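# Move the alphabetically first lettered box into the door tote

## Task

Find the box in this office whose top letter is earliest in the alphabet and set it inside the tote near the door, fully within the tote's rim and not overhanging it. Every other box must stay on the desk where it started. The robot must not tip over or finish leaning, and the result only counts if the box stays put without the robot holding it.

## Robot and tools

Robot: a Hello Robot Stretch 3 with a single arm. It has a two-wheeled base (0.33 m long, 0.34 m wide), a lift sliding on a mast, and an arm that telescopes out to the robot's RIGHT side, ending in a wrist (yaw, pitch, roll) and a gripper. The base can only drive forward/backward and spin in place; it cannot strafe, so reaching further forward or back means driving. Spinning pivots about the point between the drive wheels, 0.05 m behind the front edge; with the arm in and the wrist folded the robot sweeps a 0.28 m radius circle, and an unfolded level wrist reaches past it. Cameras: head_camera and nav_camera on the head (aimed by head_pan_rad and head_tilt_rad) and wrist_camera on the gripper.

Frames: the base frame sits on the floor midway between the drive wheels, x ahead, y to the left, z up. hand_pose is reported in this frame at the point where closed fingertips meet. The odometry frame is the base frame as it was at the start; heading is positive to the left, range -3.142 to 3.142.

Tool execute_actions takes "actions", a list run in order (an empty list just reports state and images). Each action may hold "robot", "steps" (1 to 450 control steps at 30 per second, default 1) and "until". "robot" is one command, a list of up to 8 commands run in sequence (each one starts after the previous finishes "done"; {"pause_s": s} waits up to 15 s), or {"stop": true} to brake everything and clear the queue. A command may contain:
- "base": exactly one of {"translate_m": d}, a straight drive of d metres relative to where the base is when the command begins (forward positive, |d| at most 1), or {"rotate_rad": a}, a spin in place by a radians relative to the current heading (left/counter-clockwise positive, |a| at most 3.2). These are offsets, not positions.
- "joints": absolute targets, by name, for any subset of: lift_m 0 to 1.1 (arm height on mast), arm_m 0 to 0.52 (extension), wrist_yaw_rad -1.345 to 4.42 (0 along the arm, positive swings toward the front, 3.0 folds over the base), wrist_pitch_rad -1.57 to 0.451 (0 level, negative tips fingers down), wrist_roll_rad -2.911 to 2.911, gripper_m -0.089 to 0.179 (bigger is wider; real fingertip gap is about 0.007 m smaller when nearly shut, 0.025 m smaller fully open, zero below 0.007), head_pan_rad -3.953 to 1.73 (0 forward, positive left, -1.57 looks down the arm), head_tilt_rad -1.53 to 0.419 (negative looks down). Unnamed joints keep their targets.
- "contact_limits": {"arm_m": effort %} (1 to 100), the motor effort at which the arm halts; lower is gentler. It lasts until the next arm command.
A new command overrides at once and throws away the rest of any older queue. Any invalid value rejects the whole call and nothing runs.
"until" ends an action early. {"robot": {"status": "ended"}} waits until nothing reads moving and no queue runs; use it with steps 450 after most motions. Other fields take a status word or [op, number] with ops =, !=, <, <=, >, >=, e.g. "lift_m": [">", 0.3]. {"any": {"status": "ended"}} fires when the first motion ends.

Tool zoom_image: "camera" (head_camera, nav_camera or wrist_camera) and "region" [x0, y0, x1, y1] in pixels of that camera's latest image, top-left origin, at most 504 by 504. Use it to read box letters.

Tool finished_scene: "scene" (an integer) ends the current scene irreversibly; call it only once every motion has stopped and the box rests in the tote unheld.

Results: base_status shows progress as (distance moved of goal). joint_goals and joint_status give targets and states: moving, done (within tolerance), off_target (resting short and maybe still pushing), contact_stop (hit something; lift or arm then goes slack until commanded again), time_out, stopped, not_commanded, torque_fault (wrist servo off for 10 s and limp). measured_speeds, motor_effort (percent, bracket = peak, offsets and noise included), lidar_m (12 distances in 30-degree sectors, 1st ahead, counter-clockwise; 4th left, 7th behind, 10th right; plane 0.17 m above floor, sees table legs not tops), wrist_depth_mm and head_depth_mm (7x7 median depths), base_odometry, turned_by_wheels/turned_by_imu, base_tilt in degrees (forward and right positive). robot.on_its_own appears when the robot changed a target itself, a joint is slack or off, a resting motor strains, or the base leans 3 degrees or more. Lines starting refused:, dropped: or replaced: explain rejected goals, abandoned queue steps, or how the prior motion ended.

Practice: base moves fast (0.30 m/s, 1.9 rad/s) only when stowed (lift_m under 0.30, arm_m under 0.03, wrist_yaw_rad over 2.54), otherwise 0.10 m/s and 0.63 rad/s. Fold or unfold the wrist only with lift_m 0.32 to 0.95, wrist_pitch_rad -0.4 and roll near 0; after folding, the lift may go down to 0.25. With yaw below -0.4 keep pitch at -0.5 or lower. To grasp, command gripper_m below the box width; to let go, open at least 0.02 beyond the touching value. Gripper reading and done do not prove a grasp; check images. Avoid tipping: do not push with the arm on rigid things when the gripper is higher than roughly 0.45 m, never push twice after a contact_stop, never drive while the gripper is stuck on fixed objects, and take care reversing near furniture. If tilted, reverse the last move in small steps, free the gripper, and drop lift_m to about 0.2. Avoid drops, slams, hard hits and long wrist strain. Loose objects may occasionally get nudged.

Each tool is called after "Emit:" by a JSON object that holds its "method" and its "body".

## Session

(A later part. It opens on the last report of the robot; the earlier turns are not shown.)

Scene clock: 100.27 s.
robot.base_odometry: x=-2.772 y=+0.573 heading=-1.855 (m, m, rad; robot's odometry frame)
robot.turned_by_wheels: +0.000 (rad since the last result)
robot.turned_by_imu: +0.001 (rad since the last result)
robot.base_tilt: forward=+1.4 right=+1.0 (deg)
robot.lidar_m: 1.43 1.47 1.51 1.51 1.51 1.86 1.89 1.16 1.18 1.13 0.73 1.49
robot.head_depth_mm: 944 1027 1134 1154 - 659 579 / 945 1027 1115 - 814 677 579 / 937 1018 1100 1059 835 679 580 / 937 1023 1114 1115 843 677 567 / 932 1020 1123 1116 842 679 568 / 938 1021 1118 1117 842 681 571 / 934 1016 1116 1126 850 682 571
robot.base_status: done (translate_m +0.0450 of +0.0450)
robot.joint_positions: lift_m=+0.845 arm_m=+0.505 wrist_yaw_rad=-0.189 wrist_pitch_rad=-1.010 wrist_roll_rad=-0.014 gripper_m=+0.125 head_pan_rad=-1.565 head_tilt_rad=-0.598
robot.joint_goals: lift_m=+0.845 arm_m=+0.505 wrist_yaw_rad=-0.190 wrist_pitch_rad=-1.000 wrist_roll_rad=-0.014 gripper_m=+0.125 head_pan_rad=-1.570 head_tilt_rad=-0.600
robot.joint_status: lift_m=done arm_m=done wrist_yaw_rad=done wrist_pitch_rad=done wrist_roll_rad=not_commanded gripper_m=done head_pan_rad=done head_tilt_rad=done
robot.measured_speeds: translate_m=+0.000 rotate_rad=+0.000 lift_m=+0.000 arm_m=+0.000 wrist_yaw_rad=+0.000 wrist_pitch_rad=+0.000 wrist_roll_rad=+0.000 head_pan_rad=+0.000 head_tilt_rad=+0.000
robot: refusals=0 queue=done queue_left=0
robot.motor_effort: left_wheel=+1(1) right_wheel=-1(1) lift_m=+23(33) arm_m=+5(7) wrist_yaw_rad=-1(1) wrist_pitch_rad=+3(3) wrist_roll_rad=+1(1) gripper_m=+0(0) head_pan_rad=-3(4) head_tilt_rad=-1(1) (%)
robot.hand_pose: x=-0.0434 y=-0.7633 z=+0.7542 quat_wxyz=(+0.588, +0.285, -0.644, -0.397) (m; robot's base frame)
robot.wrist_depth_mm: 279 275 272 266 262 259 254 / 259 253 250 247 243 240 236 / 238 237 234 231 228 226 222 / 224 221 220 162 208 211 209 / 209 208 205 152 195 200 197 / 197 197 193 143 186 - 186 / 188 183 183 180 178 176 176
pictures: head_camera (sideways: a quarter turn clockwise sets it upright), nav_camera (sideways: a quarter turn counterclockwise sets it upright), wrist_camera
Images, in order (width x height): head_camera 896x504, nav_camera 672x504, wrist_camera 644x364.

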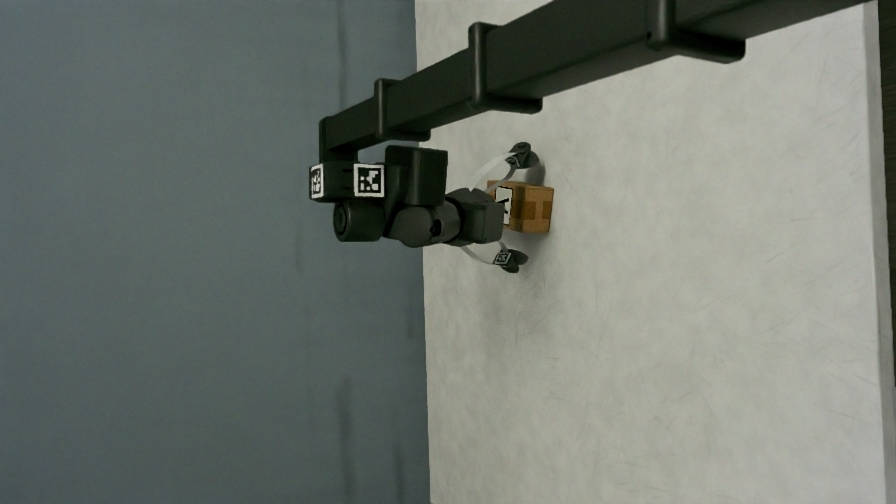

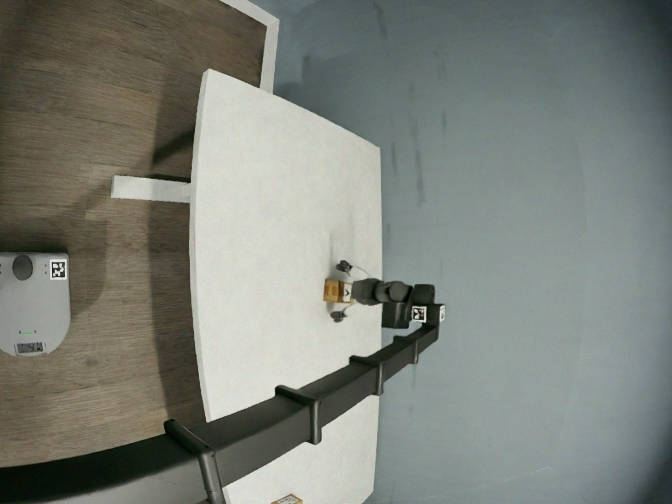

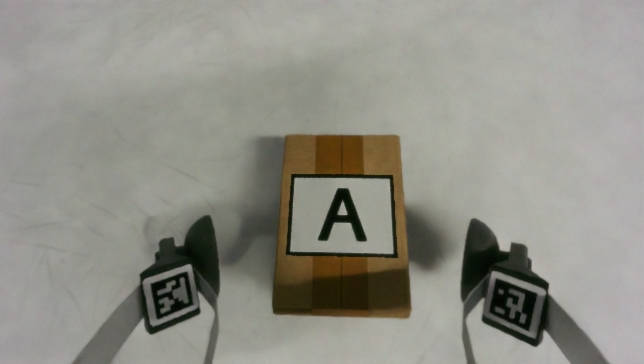

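The box sits centered between the pads. I'll close the gripper.

Emit:
{"method": "execute_actions", "body": {"actions": [{"robot": {"joints": {"gripper_m": 0.0}}, "steps": 150, "until": {"robot": {"status": "ended"}}}, {"steps": 20}]}}

Scene clock: 102.80 s.
robot.base_odometry: x=-2.772 y=+0.573 heading=-1.855 (m, m, rad; robot's odometry frame)
robot.turned_by_wheels: +0.000 (rad since the last result)
robot.turned_by_imu: +0.001 (rad since the last result)
robot.base_tilt: forward=+1.4 right=+1.0 (deg)
robot.lidar_m: 1.43 1.47 1.51 1.51 1.51 1.86 1.89 1.16 1.18 1.13 0.73 1.49
robot.head_depth_mm: 943 1025 1131 1150 - 656 578 / 941 1027 1115 - 808 676 579 / 939 1022 1090 1038 839 678 580 / 941 1026 1113 1113 842 677 569 / 931 1024 1119 1119 845 681 570 / 932 1015 1114 1109 846 683 571 / 933 1012 1116 1128 849 683 572
robot.base_status: done (translate_m +0.0450 of +0.0450)
robot.joint_positions: lift_m=+0.845 arm_m=+0.505 wrist_yaw_rad=-0.189 wrist_pitch_rad=-1.010 wrist_roll_rad=-0.014 gripper_m=+0.005 head_pan_rad=-1.565 head_tilt_rad=-0.598
robot.joint_goals: lift_m=+0.845 arm_m=+0.505 wrist_yaw_rad=-0.190 wrist_pitch_rad=-1.000 wrist_roll_rad=-0.014 gripper_m=+0.003 head_pan_rad=-1.570 head_tilt_rad=-0.600
robot.joint_status: lift_m=done arm_m=done wrist_yaw_rad=done wrist_pitch_rad=done wrist_roll_rad=not_commanded gripper_m=done head_pan_rad=done head_tilt_rad=done
robot.measured_speeds: translate_m=+0.000 rotate_rad=+0.000 lift_m=+0.000 arm_m=+0.000 wrist_yaw_rad=+0.000 wrist_pitch_rad=+0.000 wrist_roll_rad=+0.000 head_pan_rad=+0.000 head_tilt_rad=+0.000
robot: refusals=0 queue=done queue_left=0
robot.motor_effort: left_wheel=+1(1) right_wheel=-1(1) lift_m=+24(23) arm_m=+4(4) wrist_yaw_rad=-1(0) wrist_pitch_rad=+3(3) wrist_roll_rad=+1(1) gripper_m=-25(100) head_pan_rad=-3(3) head_tilt_rad=-1(0) (%)
robot.hand_pose: x=-0.0434 y=-0.7633 z=+0.7541 quat_wxyz=(+0.588, +0.285, -0.644, -0.397) (m; robot's base frame)
robot.wrist_depth_mm: 278 275 271 266 263 258 254 / 258 254 250 248 242 240 236 / 239 235 233 230 227 224 222 / 223 221 218 156 208 210 208 / 210 207 207 146 148 198 197 / 198 196 195 138 137 188 185 / 187 186 182 179 178 177 176
pictures: head_camera (sideways: a quarter turn clockwise sets it upright), nav_camera (sideways: a quarter turn counterclockwise sets it upright), wrist_camera
Images, in order (width x height): head_camera 896x504, nav_camera 672x504, wrist_camera 644x364.

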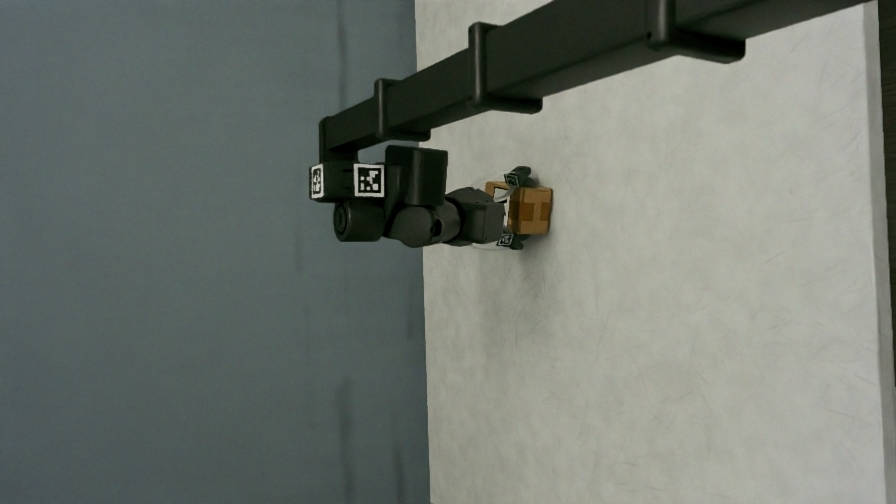

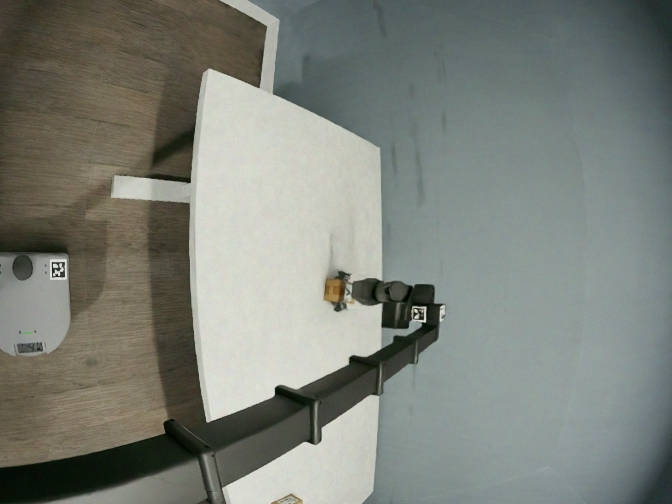

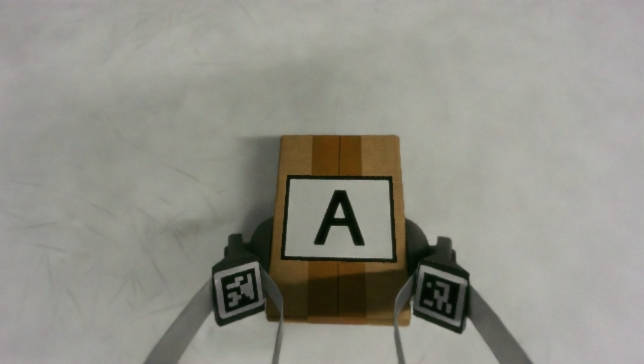

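I'll check the current state first.

Emit:
{"method": "execute_actions", "body": {"actions": []}}

Scene clock: 103.53 s.
robot.base_odometry: x=-2.772 y=+0.573 heading=-1.855 (m, m, rad; robot's odometry frame)
robot.turned_by_wheels: +0.000 (rad since the last result)
robot.turned_by_imu: +0.000 (rad since the last result)
robot.base_tilt: forward=+1.5 right=+1.0 (deg)
robot.lidar_m: 1.43 1.47 1.52 1.51 1.50 1.85 1.89 1.16 1.18 1.13 0.73 1.49
robot.head_depth_mm: 941 1027 1134 1157 - 658 577 / 939 1027 1110 - 812 677 580 / 939 1025 1093 1031 835 678 581 / 934 1024 1118 1111 843 677 569 / 933 1023 1125 1114 842 676 567 / 930 1012 1121 1120 845 679 569 / 930 1017 1120 1126 846 682 572
robot.base_status: done (translate_m +0.0450 of +0.0450)
robot.joint_positions: lift_m=+0.845 arm_m=+0.505 wrist_yaw_rad=-0.189 wrist_pitch_rad=-1.010 wrist_roll_rad=-0.014 gripper_m=+0.008 head_pan_rad=-1.565 head_tilt_rad=-0.598
robot.joint_goals: lift_m=+0.845 arm_m=+0.505 wrist_yaw_rad=-0.190 wrist_pitch_rad=-1.000 wrist_roll_rad=-0.014 gripper_m=+0.007 head_pan_rad=-1.570 head_tilt_rad=-0.600
robot.joint_status: lift_m=done arm_m=done wrist_yaw_rad=done wrist_pitch_rad=done wrist_roll_rad=not_commanded gripper_m=done head_pan_rad=done head_tilt_rad=done
robot.measured_speeds: translate_m=+0.000 rotate_rad=+0.000 lift_m=+0.000 arm_m=+0.000 wrist_yaw_rad=+0.000 wrist_pitch_rad=+0.000 wrist_roll_rad=+0.000 head_pan_rad=+0.000 head_tilt_rad=+0.000
robot: refusals=0 queue=done queue_left=0
robot.on_its_own: gripper_m is held at +0.007, not at your +0.000, by its stall guard, which is still easing
robot.motor_effort: left_wheel=+1(1) right_wheel=-1(1) lift_m=+23(23) arm_m=+4(4) wrist_yaw_rad=-1(1) wrist_pitch_rad=+3(3) wrist_roll_rad=+1(1) gripper_m=-24(26) head_pan_rad=-3(3) head_tilt_rad=-1(1) (%)
robot.hand_pose: x=-0.0434 y=-0.7633 z=+0.7541 quat_wxyz=(+0.588, +0.285, -0.644, -0.397) (m; robot's base frame)
robot.wrist_depth_mm: 279 275 270 266 262 257 254 / 259 253 251 246 244 241 237 / 240 237 236 228 228 224 221 / 223 222 218 156 207 211 209 / 209 208 208 147 149 199 197 / 197 196 196 139 138 188 186 / 186 186 182 179 178 178 176
pictures: head_camera (sideways: a quarter turn clockwise sets it upright), nav_camera (sideways: a quarter turn counterclockwise sets it upright), wrist_camera
Images, in order (width x height): head_camera 896x504, nav_camera 672x504, wrist_camera 644x364.

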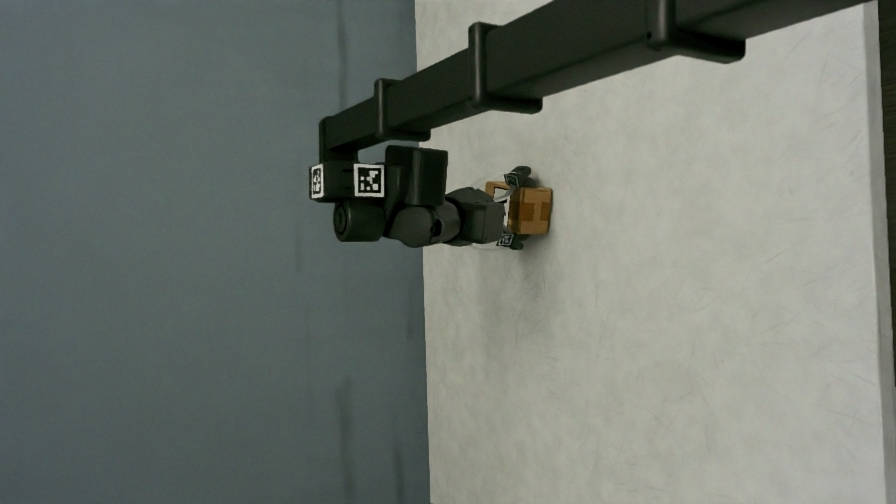

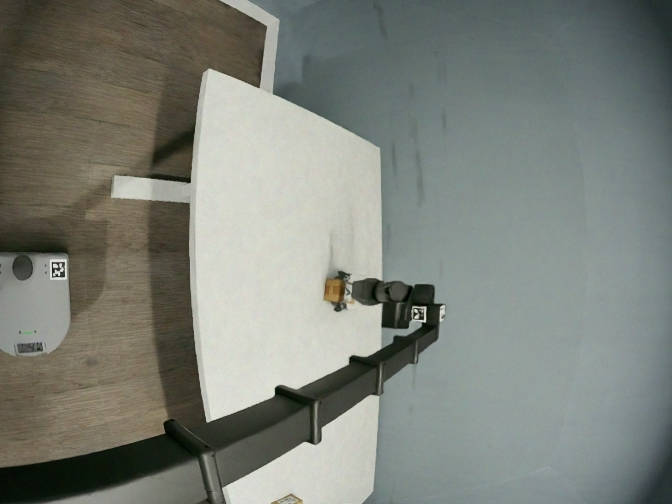

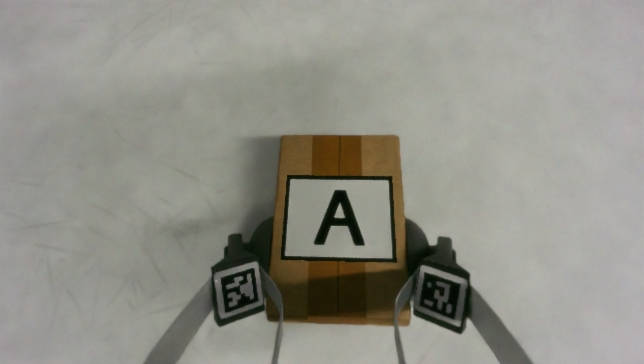

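The gripper is closed on box A. I'm raising the lift now to confirm the grasp.

Emit:
{"method": "execute_actions", "body": {"actions": [{"robot": {"joints": {"lift_m": 0.95}}, "steps": 450, "until": {"robot": {"status": "ended"}}}]}}

Scene clock: 105.47 s.
robot.base_odometry: x=-2.772 y=+0.573 heading=-1.855 (m, m, rad; robot's odometry frame)
robot.turned_by_wheels: +0.000 (rad since the last result)
robot.turned_by_imu: +0.000 (rad since the last result)
robot.base_tilt: forward=+1.4 right=+1.0 (deg)
robot.lidar_m: 1.43 1.47 1.51 1.51 1.51 1.85 1.89 1.16 1.18 1.13 0.73 1.49
robot.head_depth_mm: 941 1026 - 1007 808 673 579 / 936 1015 1155 1107 840 675 579 / 940 1009 - 993 840 675 580 / 938 1021 1121 1062 842 677 568 / 930 1020 1121 1117 843 680 569 / 934 1015 1119 1120 847 680 571 / 930 1011 1117 1130 846 681 572
robot.base_status: done (translate_m +0.0450 of +0.0450)
robot.joint_positions: lift_m=+0.950 arm_m=+0.505 wrist_yaw_rad=-0.189 wrist_pitch_rad=-1.010 wrist_roll_rad=-0.014 gripper_m=+0.014 head_pan_rad=-1.565 head_tilt_rad=-0.598
robot.joint_goals: lift_m=+0.950 arm_m=+0.505 wrist_yaw_rad=-0.190 wrist_pitch_rad=-1.000 wrist_roll_rad=-0.014 gripper_m=+0.013 head_pan_rad=-1.570 head_tilt_rad=-0.600
robot.joint_status: lift_m=done arm_m=done wrist_yaw_rad=done wrist_pitch_rad=done wrist_roll_rad=not_commanded gripper_m=done head_pan_rad=done head_tilt_rad=done
robot.measured_speeds: translate_m=+0.000 rotate_rad=+0.000 lift_m=+0.000 arm_m=+0.000 wrist_yaw_rad=+0.000 wrist_pitch_rad=+0.000 wrist_roll_rad=+0.000 head_pan_rad=+0.000 head_tilt_rad=+0.000
robot: refusals=0 queue=done queue_left=0
robot.on_its_own: gripper_m is held at +0.013, not at your +0.000, by its stall guard, which is still easing
robot.motor_effort: left_wheel=+1(1) right_wheel=-1(1) lift_m=+36(36) arm_m=+4(5) wrist_yaw_rad=-1(1) wrist_pitch_rad=+4(3) wrist_roll_rad=+1(1) gripper_m=-22(24) head_pan_rad=-3(2) head_tilt_rad=-1(0) (%)
robot.hand_pose: x=-0.0434 y=-0.7632 z=+0.8586 quat_wxyz=(+0.588, +0.285, -0.644, -0.398) (m; robot's base frame)
robot.wrist_depth_mm: 415 423 410 409 403 389 391 / 395 391 384 381 376 368 364 / 365 360 356 350 347 341 337 / 341 337 334 156 318 321 318 / 321 318 316 147 149 302 301 / 301 301 - 138 139 285 285 / 284 286 279 272 270 271 269
pictures: head_camera (sideways: a quarter turn clockwise sets it upright), nav_camera (sideways: a quarter turn counterclockwise sets it upright), wrist_camera
Images, in order (width x height): head_camera 896x504, nav_camera 672x504, wrist_camera 644x364.

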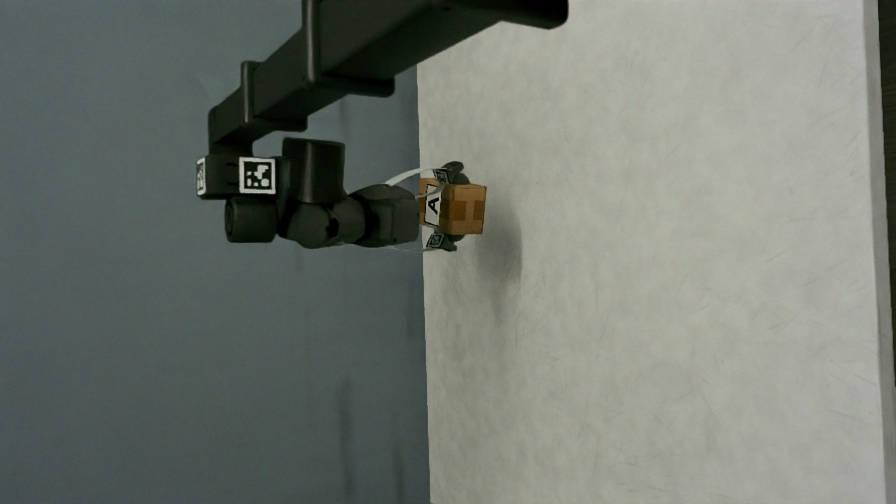

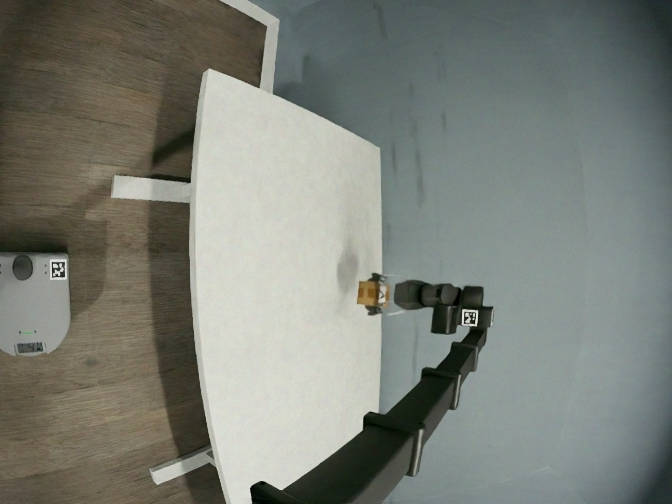

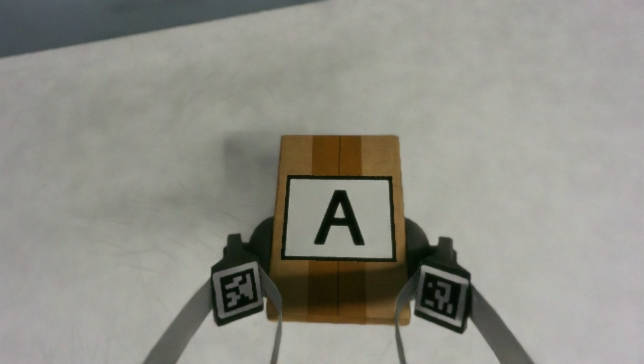

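Box A is lifted and held. Next I'm stowing the arm: retracting it, folding the wrist while it's still above desk height, then lowering the lift.

Emit:
{"method": "execute_actions", "body": {"actions": [{"robot": [{"joints": {"arm_m": 0.0, "wrist_pitch_rad": -0.4, "head_pan_rad": -0.8, "head_tilt_rad": -0.5}}, {"joints": {"wrist_yaw_rad": 2.8}}], "steps": 450, "until": {"robot": {"status": "ended"}}}]}}

Scene clock: 113.77 s.
robot.base_odometry: x=-2.772 y=+0.573 heading=-1.855 (m, m, rad; robot's odometry frame)
robot.turned_by_wheels: +0.000 (rad since the last result)
robot.turned_by_imu: +0.002 (rad since the last result)
robot.base_tilt: forward=+1.3 right=+1.0 (deg)
robot.lidar_m: 1.43 1.47 1.51 1.51 1.51 1.86 1.89 1.16 1.18 1.13 0.73 1.49
robot.head_depth_mm: 1018 1080 1146 1224 942 733 605 / 1094 1166 1246 1347 946 735 607 / 1172 1260 1351 1468 1588 739 606 / 1272 1383 1494 1631 1806 739 655 / 1392 1517 1649 1838 1980 1655 1324 / 1467 1557 1666 1775 1903 1661 1366 / 1365 1438 1528 1612 1721 1658 1366
robot.base_status: done (translate_m +0.0450 of +0.0450)
robot.joint_positions: lift_m=+0.950 arm_m=+0.000 wrist_yaw_rad=+2.798 wrist_pitch_rad=-0.428 wrist_roll_rad=-0.014 gripper_m=+0.017 head_pan_rad=-0.807 head_tilt_rad=-0.507
robot.joint_goals: lift_m=+0.950 arm_m=+0.000 wrist_yaw_rad=+2.800 wrist_pitch_rad=-0.400 wrist_roll_rad=-0.014 gripper_m=+0.016 head_pan_rad=-0.800 head_tilt_rad=-0.500
robot.joint_status: lift_m=done arm_m=done wrist_yaw_rad=done wrist_pitch_rad=done wrist_roll_rad=not_commanded gripper_m=done head_pan_rad=done head_tilt_rad=done
robot.measured_speeds: translate_m=+0.000 rotate_rad=+0.000 lift_m=+0.000 arm_m=+0.000 wrist_yaw_rad=+0.000 wrist_pitch_rad=+0.000 wrist_roll_rad=+0.000 head_pan_rad=+0.000 head_tilt_rad=+0.000
robot: refusals=0 queue=done queue_left=0
robot.on_its_own: gripper_m is held at +0.016, not at your +0.000, by its stall guard, which is not easing now
robot.motor_effort: left_wheel=+1(1) right_wheel=-1(1) lift_m=+36(35) arm_m=-3(7) wrist_yaw_rad=+3(4) wrist_pitch_rad=+9(10) wrist_roll_rad=+1(1) gripper_m=-20(22) head_pan_rad=+5(50) head_tilt_rad=+3(11) (%)
robot.hand_pose: x=+0.0540 y=+0.0647 z=+0.9602 quat_wxyz=(+0.266, +0.702, +0.032, +0.660) (m; robot's base frame)
robot.wrist_depth_mm: - - - - - - - / - - - - - - - / - - - - - - - / - - - 156 - - - / - - - 147 150 - - / - - - 139 139 - - / - - - - - - -
pictures: head_camera (sideways: a quarter turn clockwise sets it upright), nav_camera (sideways: a quarter turn counterclockwise sets it upright), wrist_camera
Images, in order (width x height): head_camera 896x504, nav_camera 672x504, wrist_camera 644x364.

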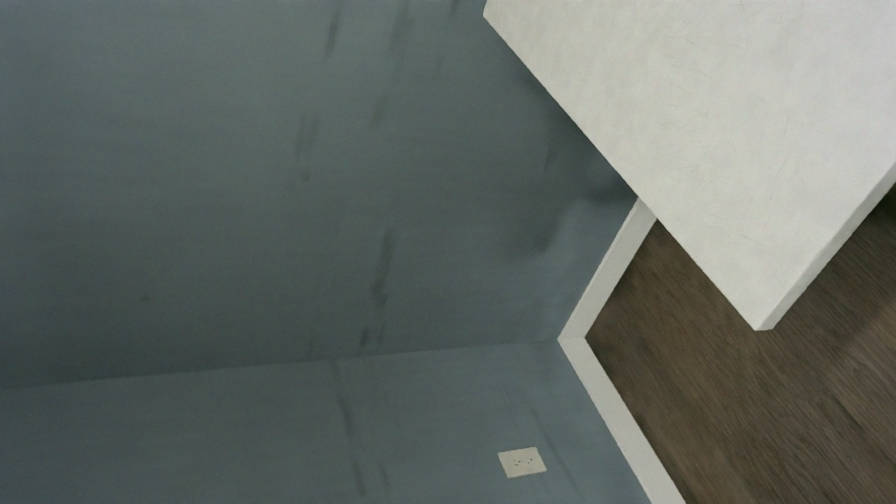

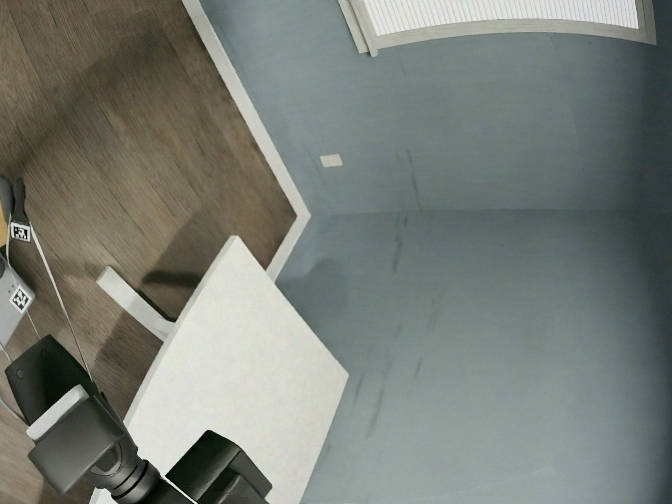

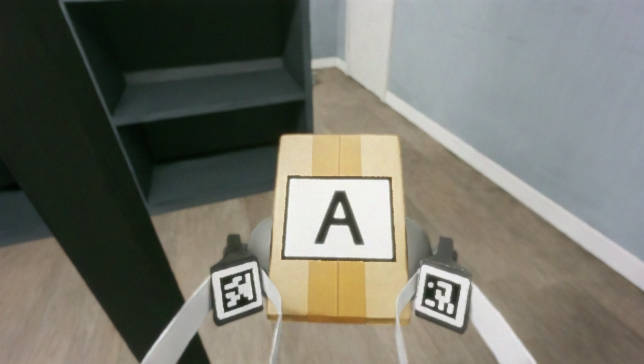

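The wrist is folded and the box is still held. I'm lowering the lift while driving forward along the desk, which saves time over doing them one after the other.

Emit:
{"method": "execute_actions", "body": {"actions": [{"robot": {"base": {"translate_m": 0.8}, "joints": {"lift_m": 0.285, "head_pan_rad": 0.0, "head_tilt_rad": -0.5}}, "steps": 450, "until": {"robot": {"status": "ended"}}}]}}

Scene clock: 122.10 s.
robot.base_odometry: x=-2.996 y=-0.194 heading=-1.855 (m, m, rad; robot's odometry frame)
robot.turned_by_wheels: +0.000 (rad since the last result)
robot.turned_by_imu: +0.004 (rad since the last result)
robot.base_tilt: forward=+1.4 right=+1.0 (deg)
robot.lidar_m: 0.62 0.64 0.86 1.51 1.51 2.62 2.69 1.62 0.82 1.11 0.90 0.65
robot.head_depth_mm: 489 528 575 635 700 778 878 / 489 527 567 617 679 776 868 / 493 529 574 626 682 774 867 / 491 526 572 623 682 769 861 / 489 527 572 622 682 763 858 / 487 524 567 618 678 761 858 / 486 523 564 617 674 757 846
robot.base_status: done (translate_m +0.8000 of +0.8000)
robot.joint_positions: lift_m=+0.285 arm_m=+0.000 wrist_yaw_rad=+2.799 wrist_pitch_rad=-0.428 wrist_roll_rad=-0.014 gripper_m=+0.017 head_pan_rad=-0.007 head_tilt_rad=-0.506
robot.joint_goals: lift_m=+0.285 arm_m=+0.000 wrist_yaw_rad=+2.800 wrist_pitch_rad=-0.400 wrist_roll_rad=-0.014 gripper_m=+0.016 head_pan_rad=+0.000 head_tilt_rad=-0.500
robot.joint_status: lift_m=done arm_m=done wrist_yaw_rad=done wrist_pitch_rad=done wrist_roll_rad=not_commanded gripper_m=done head_pan_rad=done head_tilt_rad=done
robot.measured_speeds: translate_m=+0.000 rotate_rad=+0.000 lift_m=+0.000 arm_m=+0.000 wrist_yaw_rad=+0.000 wrist_pitch_rad=+0.000 wrist_roll_rad=+0.000 head_pan_rad=+0.000 head_tilt_rad=+0.000
robot: refusals=0 queue=done queue_left=0
robot.on_its_own: gripper_m is held at +0.016, not at your +0.000, by its stall guard, which is not easing now
robot.motor_effort: left_wheel=+1(8) right_wheel=-1(5) lift_m=+24(35) arm_m=-3(3) wrist_yaw_rad=+2(3) wrist_pitch_rad=+9(9) wrist_roll_rad=+1(1) gripper_m=-21(21) head_pan_rad=+3(49) head_tilt_rad=+2(2) (%)
robot.hand_pose: x=+0.0538 y=+0.0648 z=+0.2958 quat_wxyz=(+0.266, +0.702, +0.032, +0.660) (m; robot's base frame)
robot.wrist_depth_mm: - - - - - 706 555 / - - - - - 748 555 / - 993 992 965 961 749 577 / - 766 741 157 671 710 591 / 626 624 639 148 149 598 565 / 523 - - 139 138 501 505 / 457 - - 429 425 438 434
pictures: head_camera (sideways: a quarter turn clockwise sets it upright), nav_camera (sideways: a quarter turn counterclockwise sets it upright), wrist_camera
Images, in order (width x height): head_camera 896x504, nav_camera 672x504, wrist_camera 644x364.

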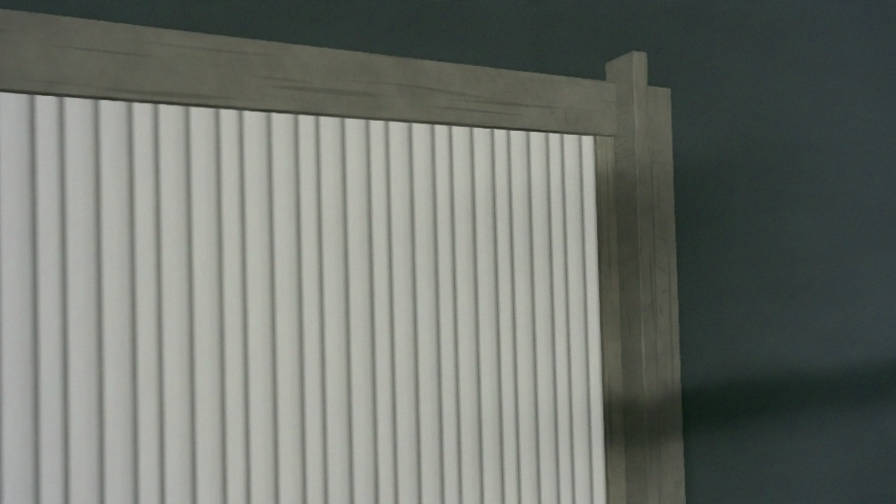

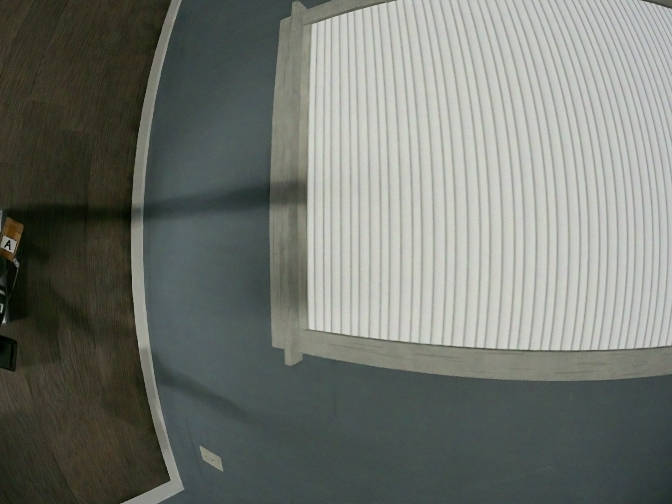

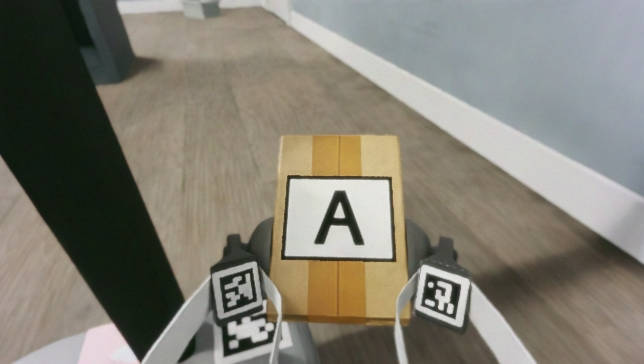

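Stowed, and the lidar puts the front wall 0.62 m away, so I'm at Y≈−1.0. Turning left 90° to drive through the gap.

Emit:
{"method": "execute_actions", "body": {"actions": [{"robot": {"base": {"rotate_rad": 1.571}}, "steps": 450, "until": {"robot": {"status": "ended"}}}]}}

Scene clock: 124.50 s.
robot.base_odometry: x=-2.996 y=-0.194 heading=-0.285 (m, m, rad; robot's odometry frame)
robot.turned_by_wheels: +1.571 (rad since the last result)
robot.turned_by_imu: +1.566 (rad since the last result)
robot.base_tilt: forward=+1.4 right=+1.0 (deg)
robot.lidar_m: 1.51 1.52 2.62 2.63 1.61 0.82 1.11 0.90 0.65 0.62 0.64 0.87
robot.head_depth_mm: 1711 1736 1767 1797 1814 1616 1349 / 2407 2403 2445 2524 2131 1643 1347 / 3119 3272 3509 2908 2127 1645 1354 / 3077 3297 3619 2975 2122 1656 1350 / 3076 3308 3449 2957 2124 1654 1361 / 3063 3216 1783 1752 1863 1674 1359 / 1286 1662 1727 1880 2018 1670 1362
robot.base_status: done (rotate_rad +1.5708 of +1.5710)
robot.joint_positions: lift_m=+0.285 arm_m=+0.000 wrist_yaw_rad=+2.799 wrist_pitch_rad=-0.428 wrist_roll_rad=-0.014 gripper_m=+0.017 head_pan_rad=-0.007 head_tilt_rad=-0.506
robot.joint_goals: lift_m=+0.285 arm_m=+0.000 wrist_yaw_rad=+2.800 wrist_pitch_rad=-0.400 wrist_roll_rad=-0.014 gripper_m=+0.016 head_pan_rad=+0.000 head_tilt_rad=-0.500
robot.joint_status: lift_m=done arm_m=done wrist_yaw_rad=done wrist_pitch_rad=done wrist_roll_rad=not_commanded gripper_m=done head_pan_rad=done head_tilt_rad=done
robot.measured_speeds: translate_m=+0.000 rotate_rad=+0.000 lift_m=+0.000 arm_m=+0.000 wrist_yaw_rad=+0.000 wrist_pitch_rad=+0.000 wrist_roll_rad=+0.000 head_pan_rad=+0.000 head_tilt_rad=+0.000
robot: refusals=0 queue=done queue_left=0
robot.on_its_own: gripper_m is held at +0.016, not at your +0.000, by its stall guard, which is not easing now
robot.motor_effort: left_wheel=-2(9) right_wheel=+3(11) lift_m=+24(23) arm_m=-4(4) wrist_yaw_rad=+2(3) wrist_pitch_rad=+9(9) wrist_roll_rad=+1(1) gripper_m=-21(21) head_pan_rad=+4(5) head_tilt_rad=+2(2) (%)
robot.hand_pose: x=+0.0538 y=+0.0648 z=+0.2958 quat_wxyz=(+0.266, +0.702, +0.032, +0.660) (m; robot's base frame)
robot.wrist_depth_mm: - - - - - - - / - - - - - - - / - 995 992 977 978 961 966 / - 752 757 157 666 733 732 / 584 627 641 147 150 595 592 / 520 - - 139 139 508 502 / 467 - - 432 424 439 436
pictures: head_camera (sideways: a quarter turn clockwise sets it upright), nav_camera (sideways: a quarter turn counterclockwise sets it upright), wrist_camera
Images, in order (width x height): head_camera 896x504, nav_camera 672x504, wrist_camera 644x364.

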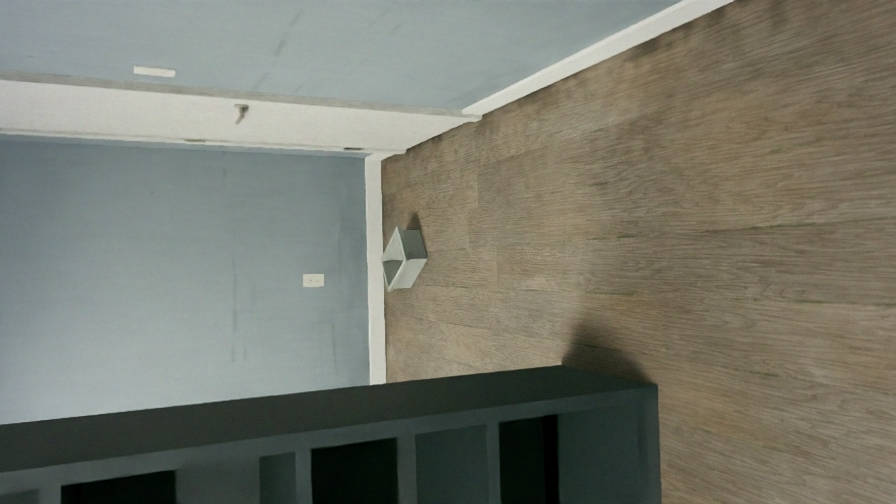

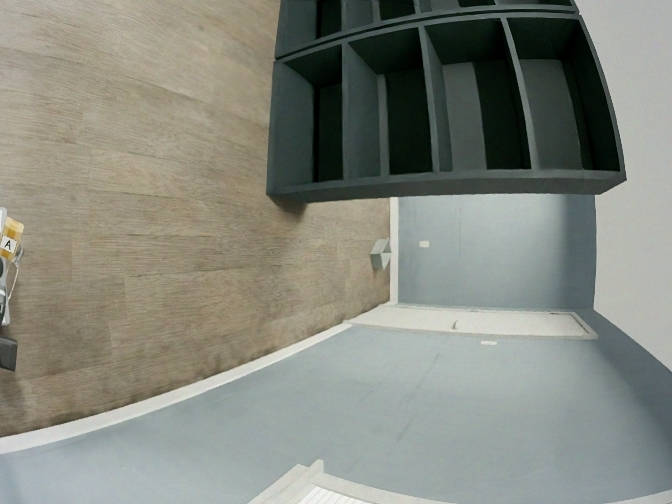

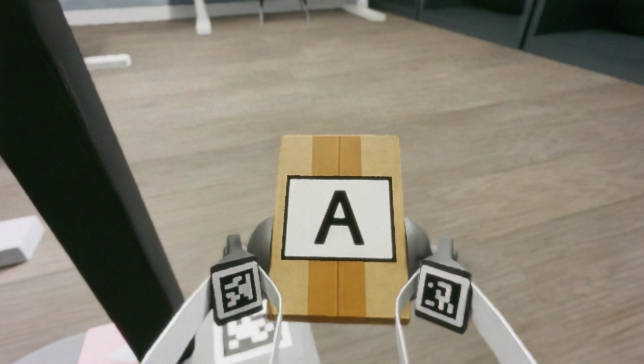

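The tote is directly ahead, about 3.2 m away, and the gap beside the shelf is clear. Driving 2.4 m along this heading.

Emit:
{"method": "execute_actions", "body": {"actions": [{"robot": [{"base": {"translate_m": 1.0}, "joints": {"head_tilt_rad": -0.6}}, {"base": {"translate_m": 1.0}}, {"base": {"translate_m": 0.4}}], "steps": 450, "until": {"robot": {"status": "ended"}}}]}}

Scene clock: 138.93 s.
robot.base_odometry: x=-0.693 y=-0.868 heading=-0.285 (m, m, rad; robot's odometry frame)
robot.turned_by_wheels: +0.000 (rad since the last result)
robot.turned_by_imu: +0.011 (rad since the last result)
robot.base_tilt: forward=+1.4 right=+1.0 (deg)
robot.lidar_m: 1.25 1.30 1.75 1.99 0.70 0.62 2.41 0.84 0.61 0.55 0.59 0.80
robot.head_depth_mm: 1036 1129 1252 1386 1566 1516 1268 / 1038 1131 1244 1391 1571 1535 1275 / 1033 1131 1241 1386 1552 1538 1252 / 1037 1128 1233 1386 1541 1520 1273 / 1027 1124 1235 1378 1541 1540 1257 / 1032 1125 1237 1378 1538 1536 1290 / 1031 1120 1240 1372 1542 1543 1291
robot.base_status: done (translate_m +0.4000 of +0.4000)
robot.joint_positions: lift_m=+0.285 arm_m=+0.000 wrist_yaw_rad=+2.799 wrist_pitch_rad=-0.428 wrist_roll_rad=-0.014 gripper_m=+0.017 head_pan_rad=-0.007 head_tilt_rad=-0.594
robot.joint_goals: lift_m=+0.285 arm_m=+0.000 wrist_yaw_rad=+2.800 wrist_pitch_rad=-0.400 wrist_roll_rad=-0.014 gripper_m=+0.016 head_pan_rad=+0.000 head_tilt_rad=-0.600
robot.joint_status: lift_m=done arm_m=done wrist_yaw_rad=done wrist_pitch_rad=done wrist_roll_rad=not_commanded gripper_m=done head_pan_rad=done head_tilt_rad=done
robot.measured_speeds: translate_m=+0.000 rotate_rad=+0.000 lift_m=+0.000 arm_m=+0.000 wrist_yaw_rad=+0.000 wrist_pitch_rad=+0.000 wrist_roll_rad=+0.000 head_pan_rad=+0.000 head_tilt_rad=+0.000
robot: refusals=0 queue=done queue_left=0
robot.on_its_own: gripper_m is held at +0.016, not at your +0.000, by its stall guard, which is not easing now
robot.motor_effort: left_wheel=-3(8) right_wheel=+3(8) lift_m=+24(23) arm_m=-4(4) wrist_yaw_rad=+3(2) wrist_pitch_rad=+9(9) wrist_roll_rad=+1(1) gripper_m=-21(22) head_pan_rad=+4(4) head_tilt_rad=-2(12) (%)
robot.hand_pose: x=+0.0538 y=+0.0648 z=+0.2958 quat_wxyz=(+0.266, +0.702, +0.032, +0.660) (m; robot's base frame)
robot.wrist_depth_mm: - - - - - - - / - - - - - - - / - 985 972 962 942 948 934 / - 772 753 157 672 727 712 / 617 622 629 148 151 593 595 / 514 - - 139 139 504 504 / 465 - - 426 433 441 433
pictures: head_camera (sideways: a quarter turn clockwise sets it upright), nav_camera (sideways: a quarter turn counterclockwise sets it upright), wrist_camera
Images, in order (width x height): head_camera 896x504, nav_camera 672x504, wrist_camera 644x364.

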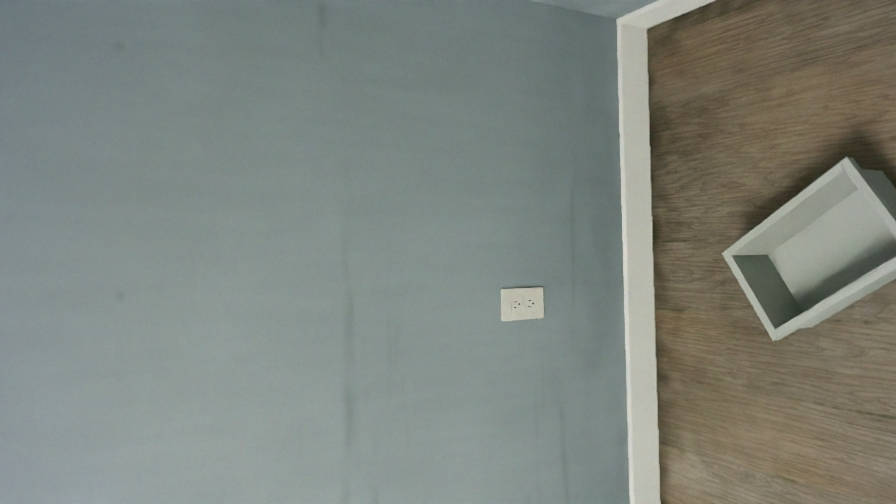

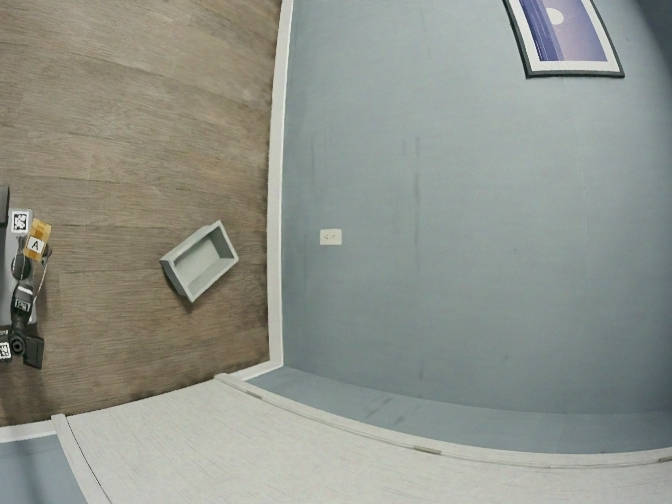

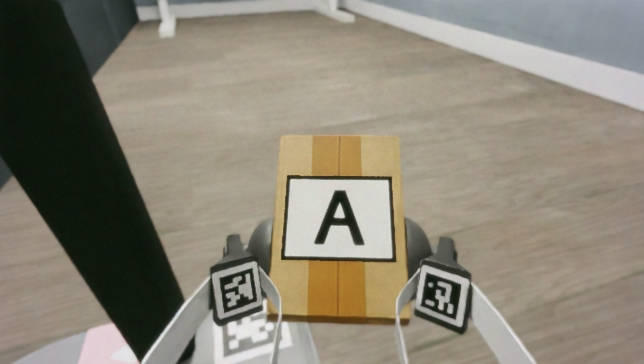

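The tote is close ahead and sits at an angle to the walls. Tilting the head further down so I can measure it properly.

Emit:
{"method": "execute_actions", "body": {"actions": [{"robot": {"joints": {"head_tilt_rad": -1.0}}, "steps": 200, "until": {"robot": {"status": "ended"}}}]}}

Scene clock: 139.87 s.
robot.base_odometry: x=-0.693 y=-0.868 heading=-0.285 (m, m, rad; robot's odometry frame)
robot.turned_by_wheels: +0.000 (rad since the last result)
robot.turned_by_imu: +0.000 (rad since the last result)
robot.base_tilt: forward=+1.4 right=+1.0 (deg)
robot.lidar_m: 1.25 1.30 1.76 1.99 0.70 0.62 2.40 0.84 0.61 0.56 0.59 0.80
robot.head_depth_mm: 1141 1340 1557 1531 1374 1231 1102 / 1135 1327 1590 1585 1379 1230 1101 / 1133 1324 1594 1572 1347 1226 1104 / 1129 1316 1578 1571 1362 1229 1103 / 1126 1316 1581 1577 1379 1236 1108 / 1127 1307 1568 1588 1394 1228 1115 / 1123 1308 1557 1597 1390 1245 1114
robot.base_status: done (translate_m +0.4000 of +0.4000)
robot.joint_positions: lift_m=+0.285 arm_m=+0.000 wrist_yaw_rad=+2.799 wrist_pitch_rad=-0.428 wrist_roll_rad=-0.014 gripper_m=+0.017 head_pan_rad=-0.007 head_tilt_rad=-0.987
robot.joint_goals: lift_m=+0.285 arm_m=+0.000 wrist_yaw_rad=+2.800 wrist_pitch_rad=-0.400 wrist_roll_rad=-0.014 gripper_m=+0.016 head_pan_rad=+0.000 head_tilt_rad=-1.000
robot.joint_status: lift_m=done arm_m=done wrist_yaw_rad=done wrist_pitch_rad=done wrist_roll_rad=not_commanded gripper_m=done head_pan_rad=done head_tilt_rad=done
robot.measured_speeds: translate_m=+0.000 rotate_rad=+0.000 lift_m=+0.000 arm_m=+0.000 wrist_yaw_rad=+0.000 wrist_pitch_rad=+0.000 wrist_roll_rad=+0.000 head_pan_rad=+0.000 head_tilt_rad=+0.000
robot: refusals=0 queue=done queue_left=0
robot.on_its_own: gripper_m is held at +0.016, not at your +0.000, by its stall guard, which is not easing now
robot.motor_effort: left_wheel=-3(3) right_wheel=+3(3) lift_m=+24(23) arm_m=-4(4) wrist_yaw_rad=+2(2) wrist_pitch_rad=+9(9) wrist_roll_rad=+1(1) gripper_m=-21(21) head_pan_rad=+4(5) head_tilt_rad=-5(26) (%)
robot.hand_pose: x=+0.0538 y=+0.0648 z=+0.2958 quat_wxyz=(+0.266, +0.702, +0.032, +0.660) (m; robot's base frame)
robot.wrist_depth_mm: - - - - - - - / - - - - - - - / - 984 988 985 956 941 950 / - 752 769 157 674 732 720 / 628 624 641 148 150 599 590 / 525 - - 139 139 503 501 / 466 - - 424 428 437 436
pictures: head_camera (sideways: a quarter turn clockwise sets it upright), nav_camera (sideways: a quarter turn counterclockwise sets it upright), wrist_camera
Images, in order (width x height): head_camera 896x504, nav_camera 672x504, wrist_camera 644x364.

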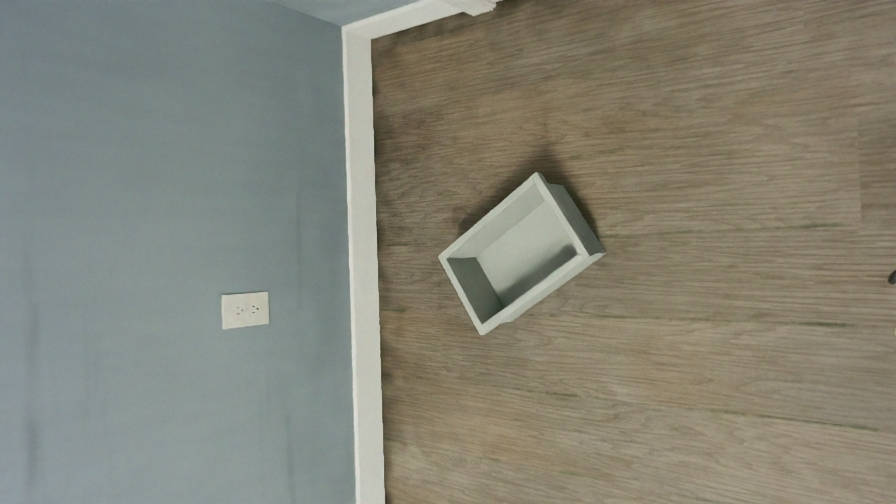

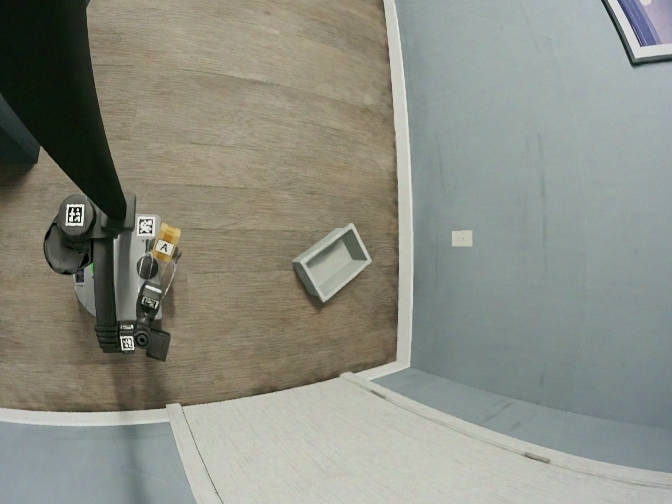

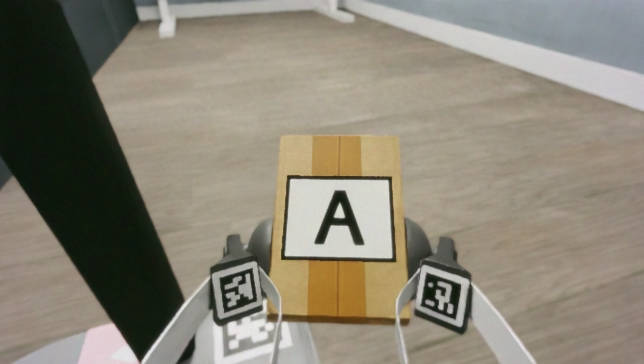

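Emit:
{"method": "zoom_image", "body": {"camera": "head_camera", "region": [400, 130, 660, 370]}}

Region (400, 130, 660, 370) of head_camera's 896x504 image, scaled by 1.938, with more detail than that image has; it fills the top 465 rows of this view, and the rest is white.

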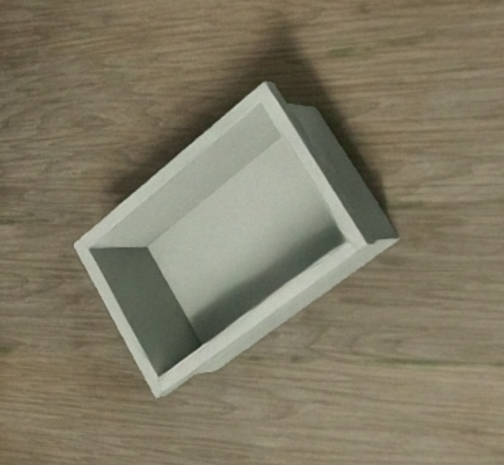

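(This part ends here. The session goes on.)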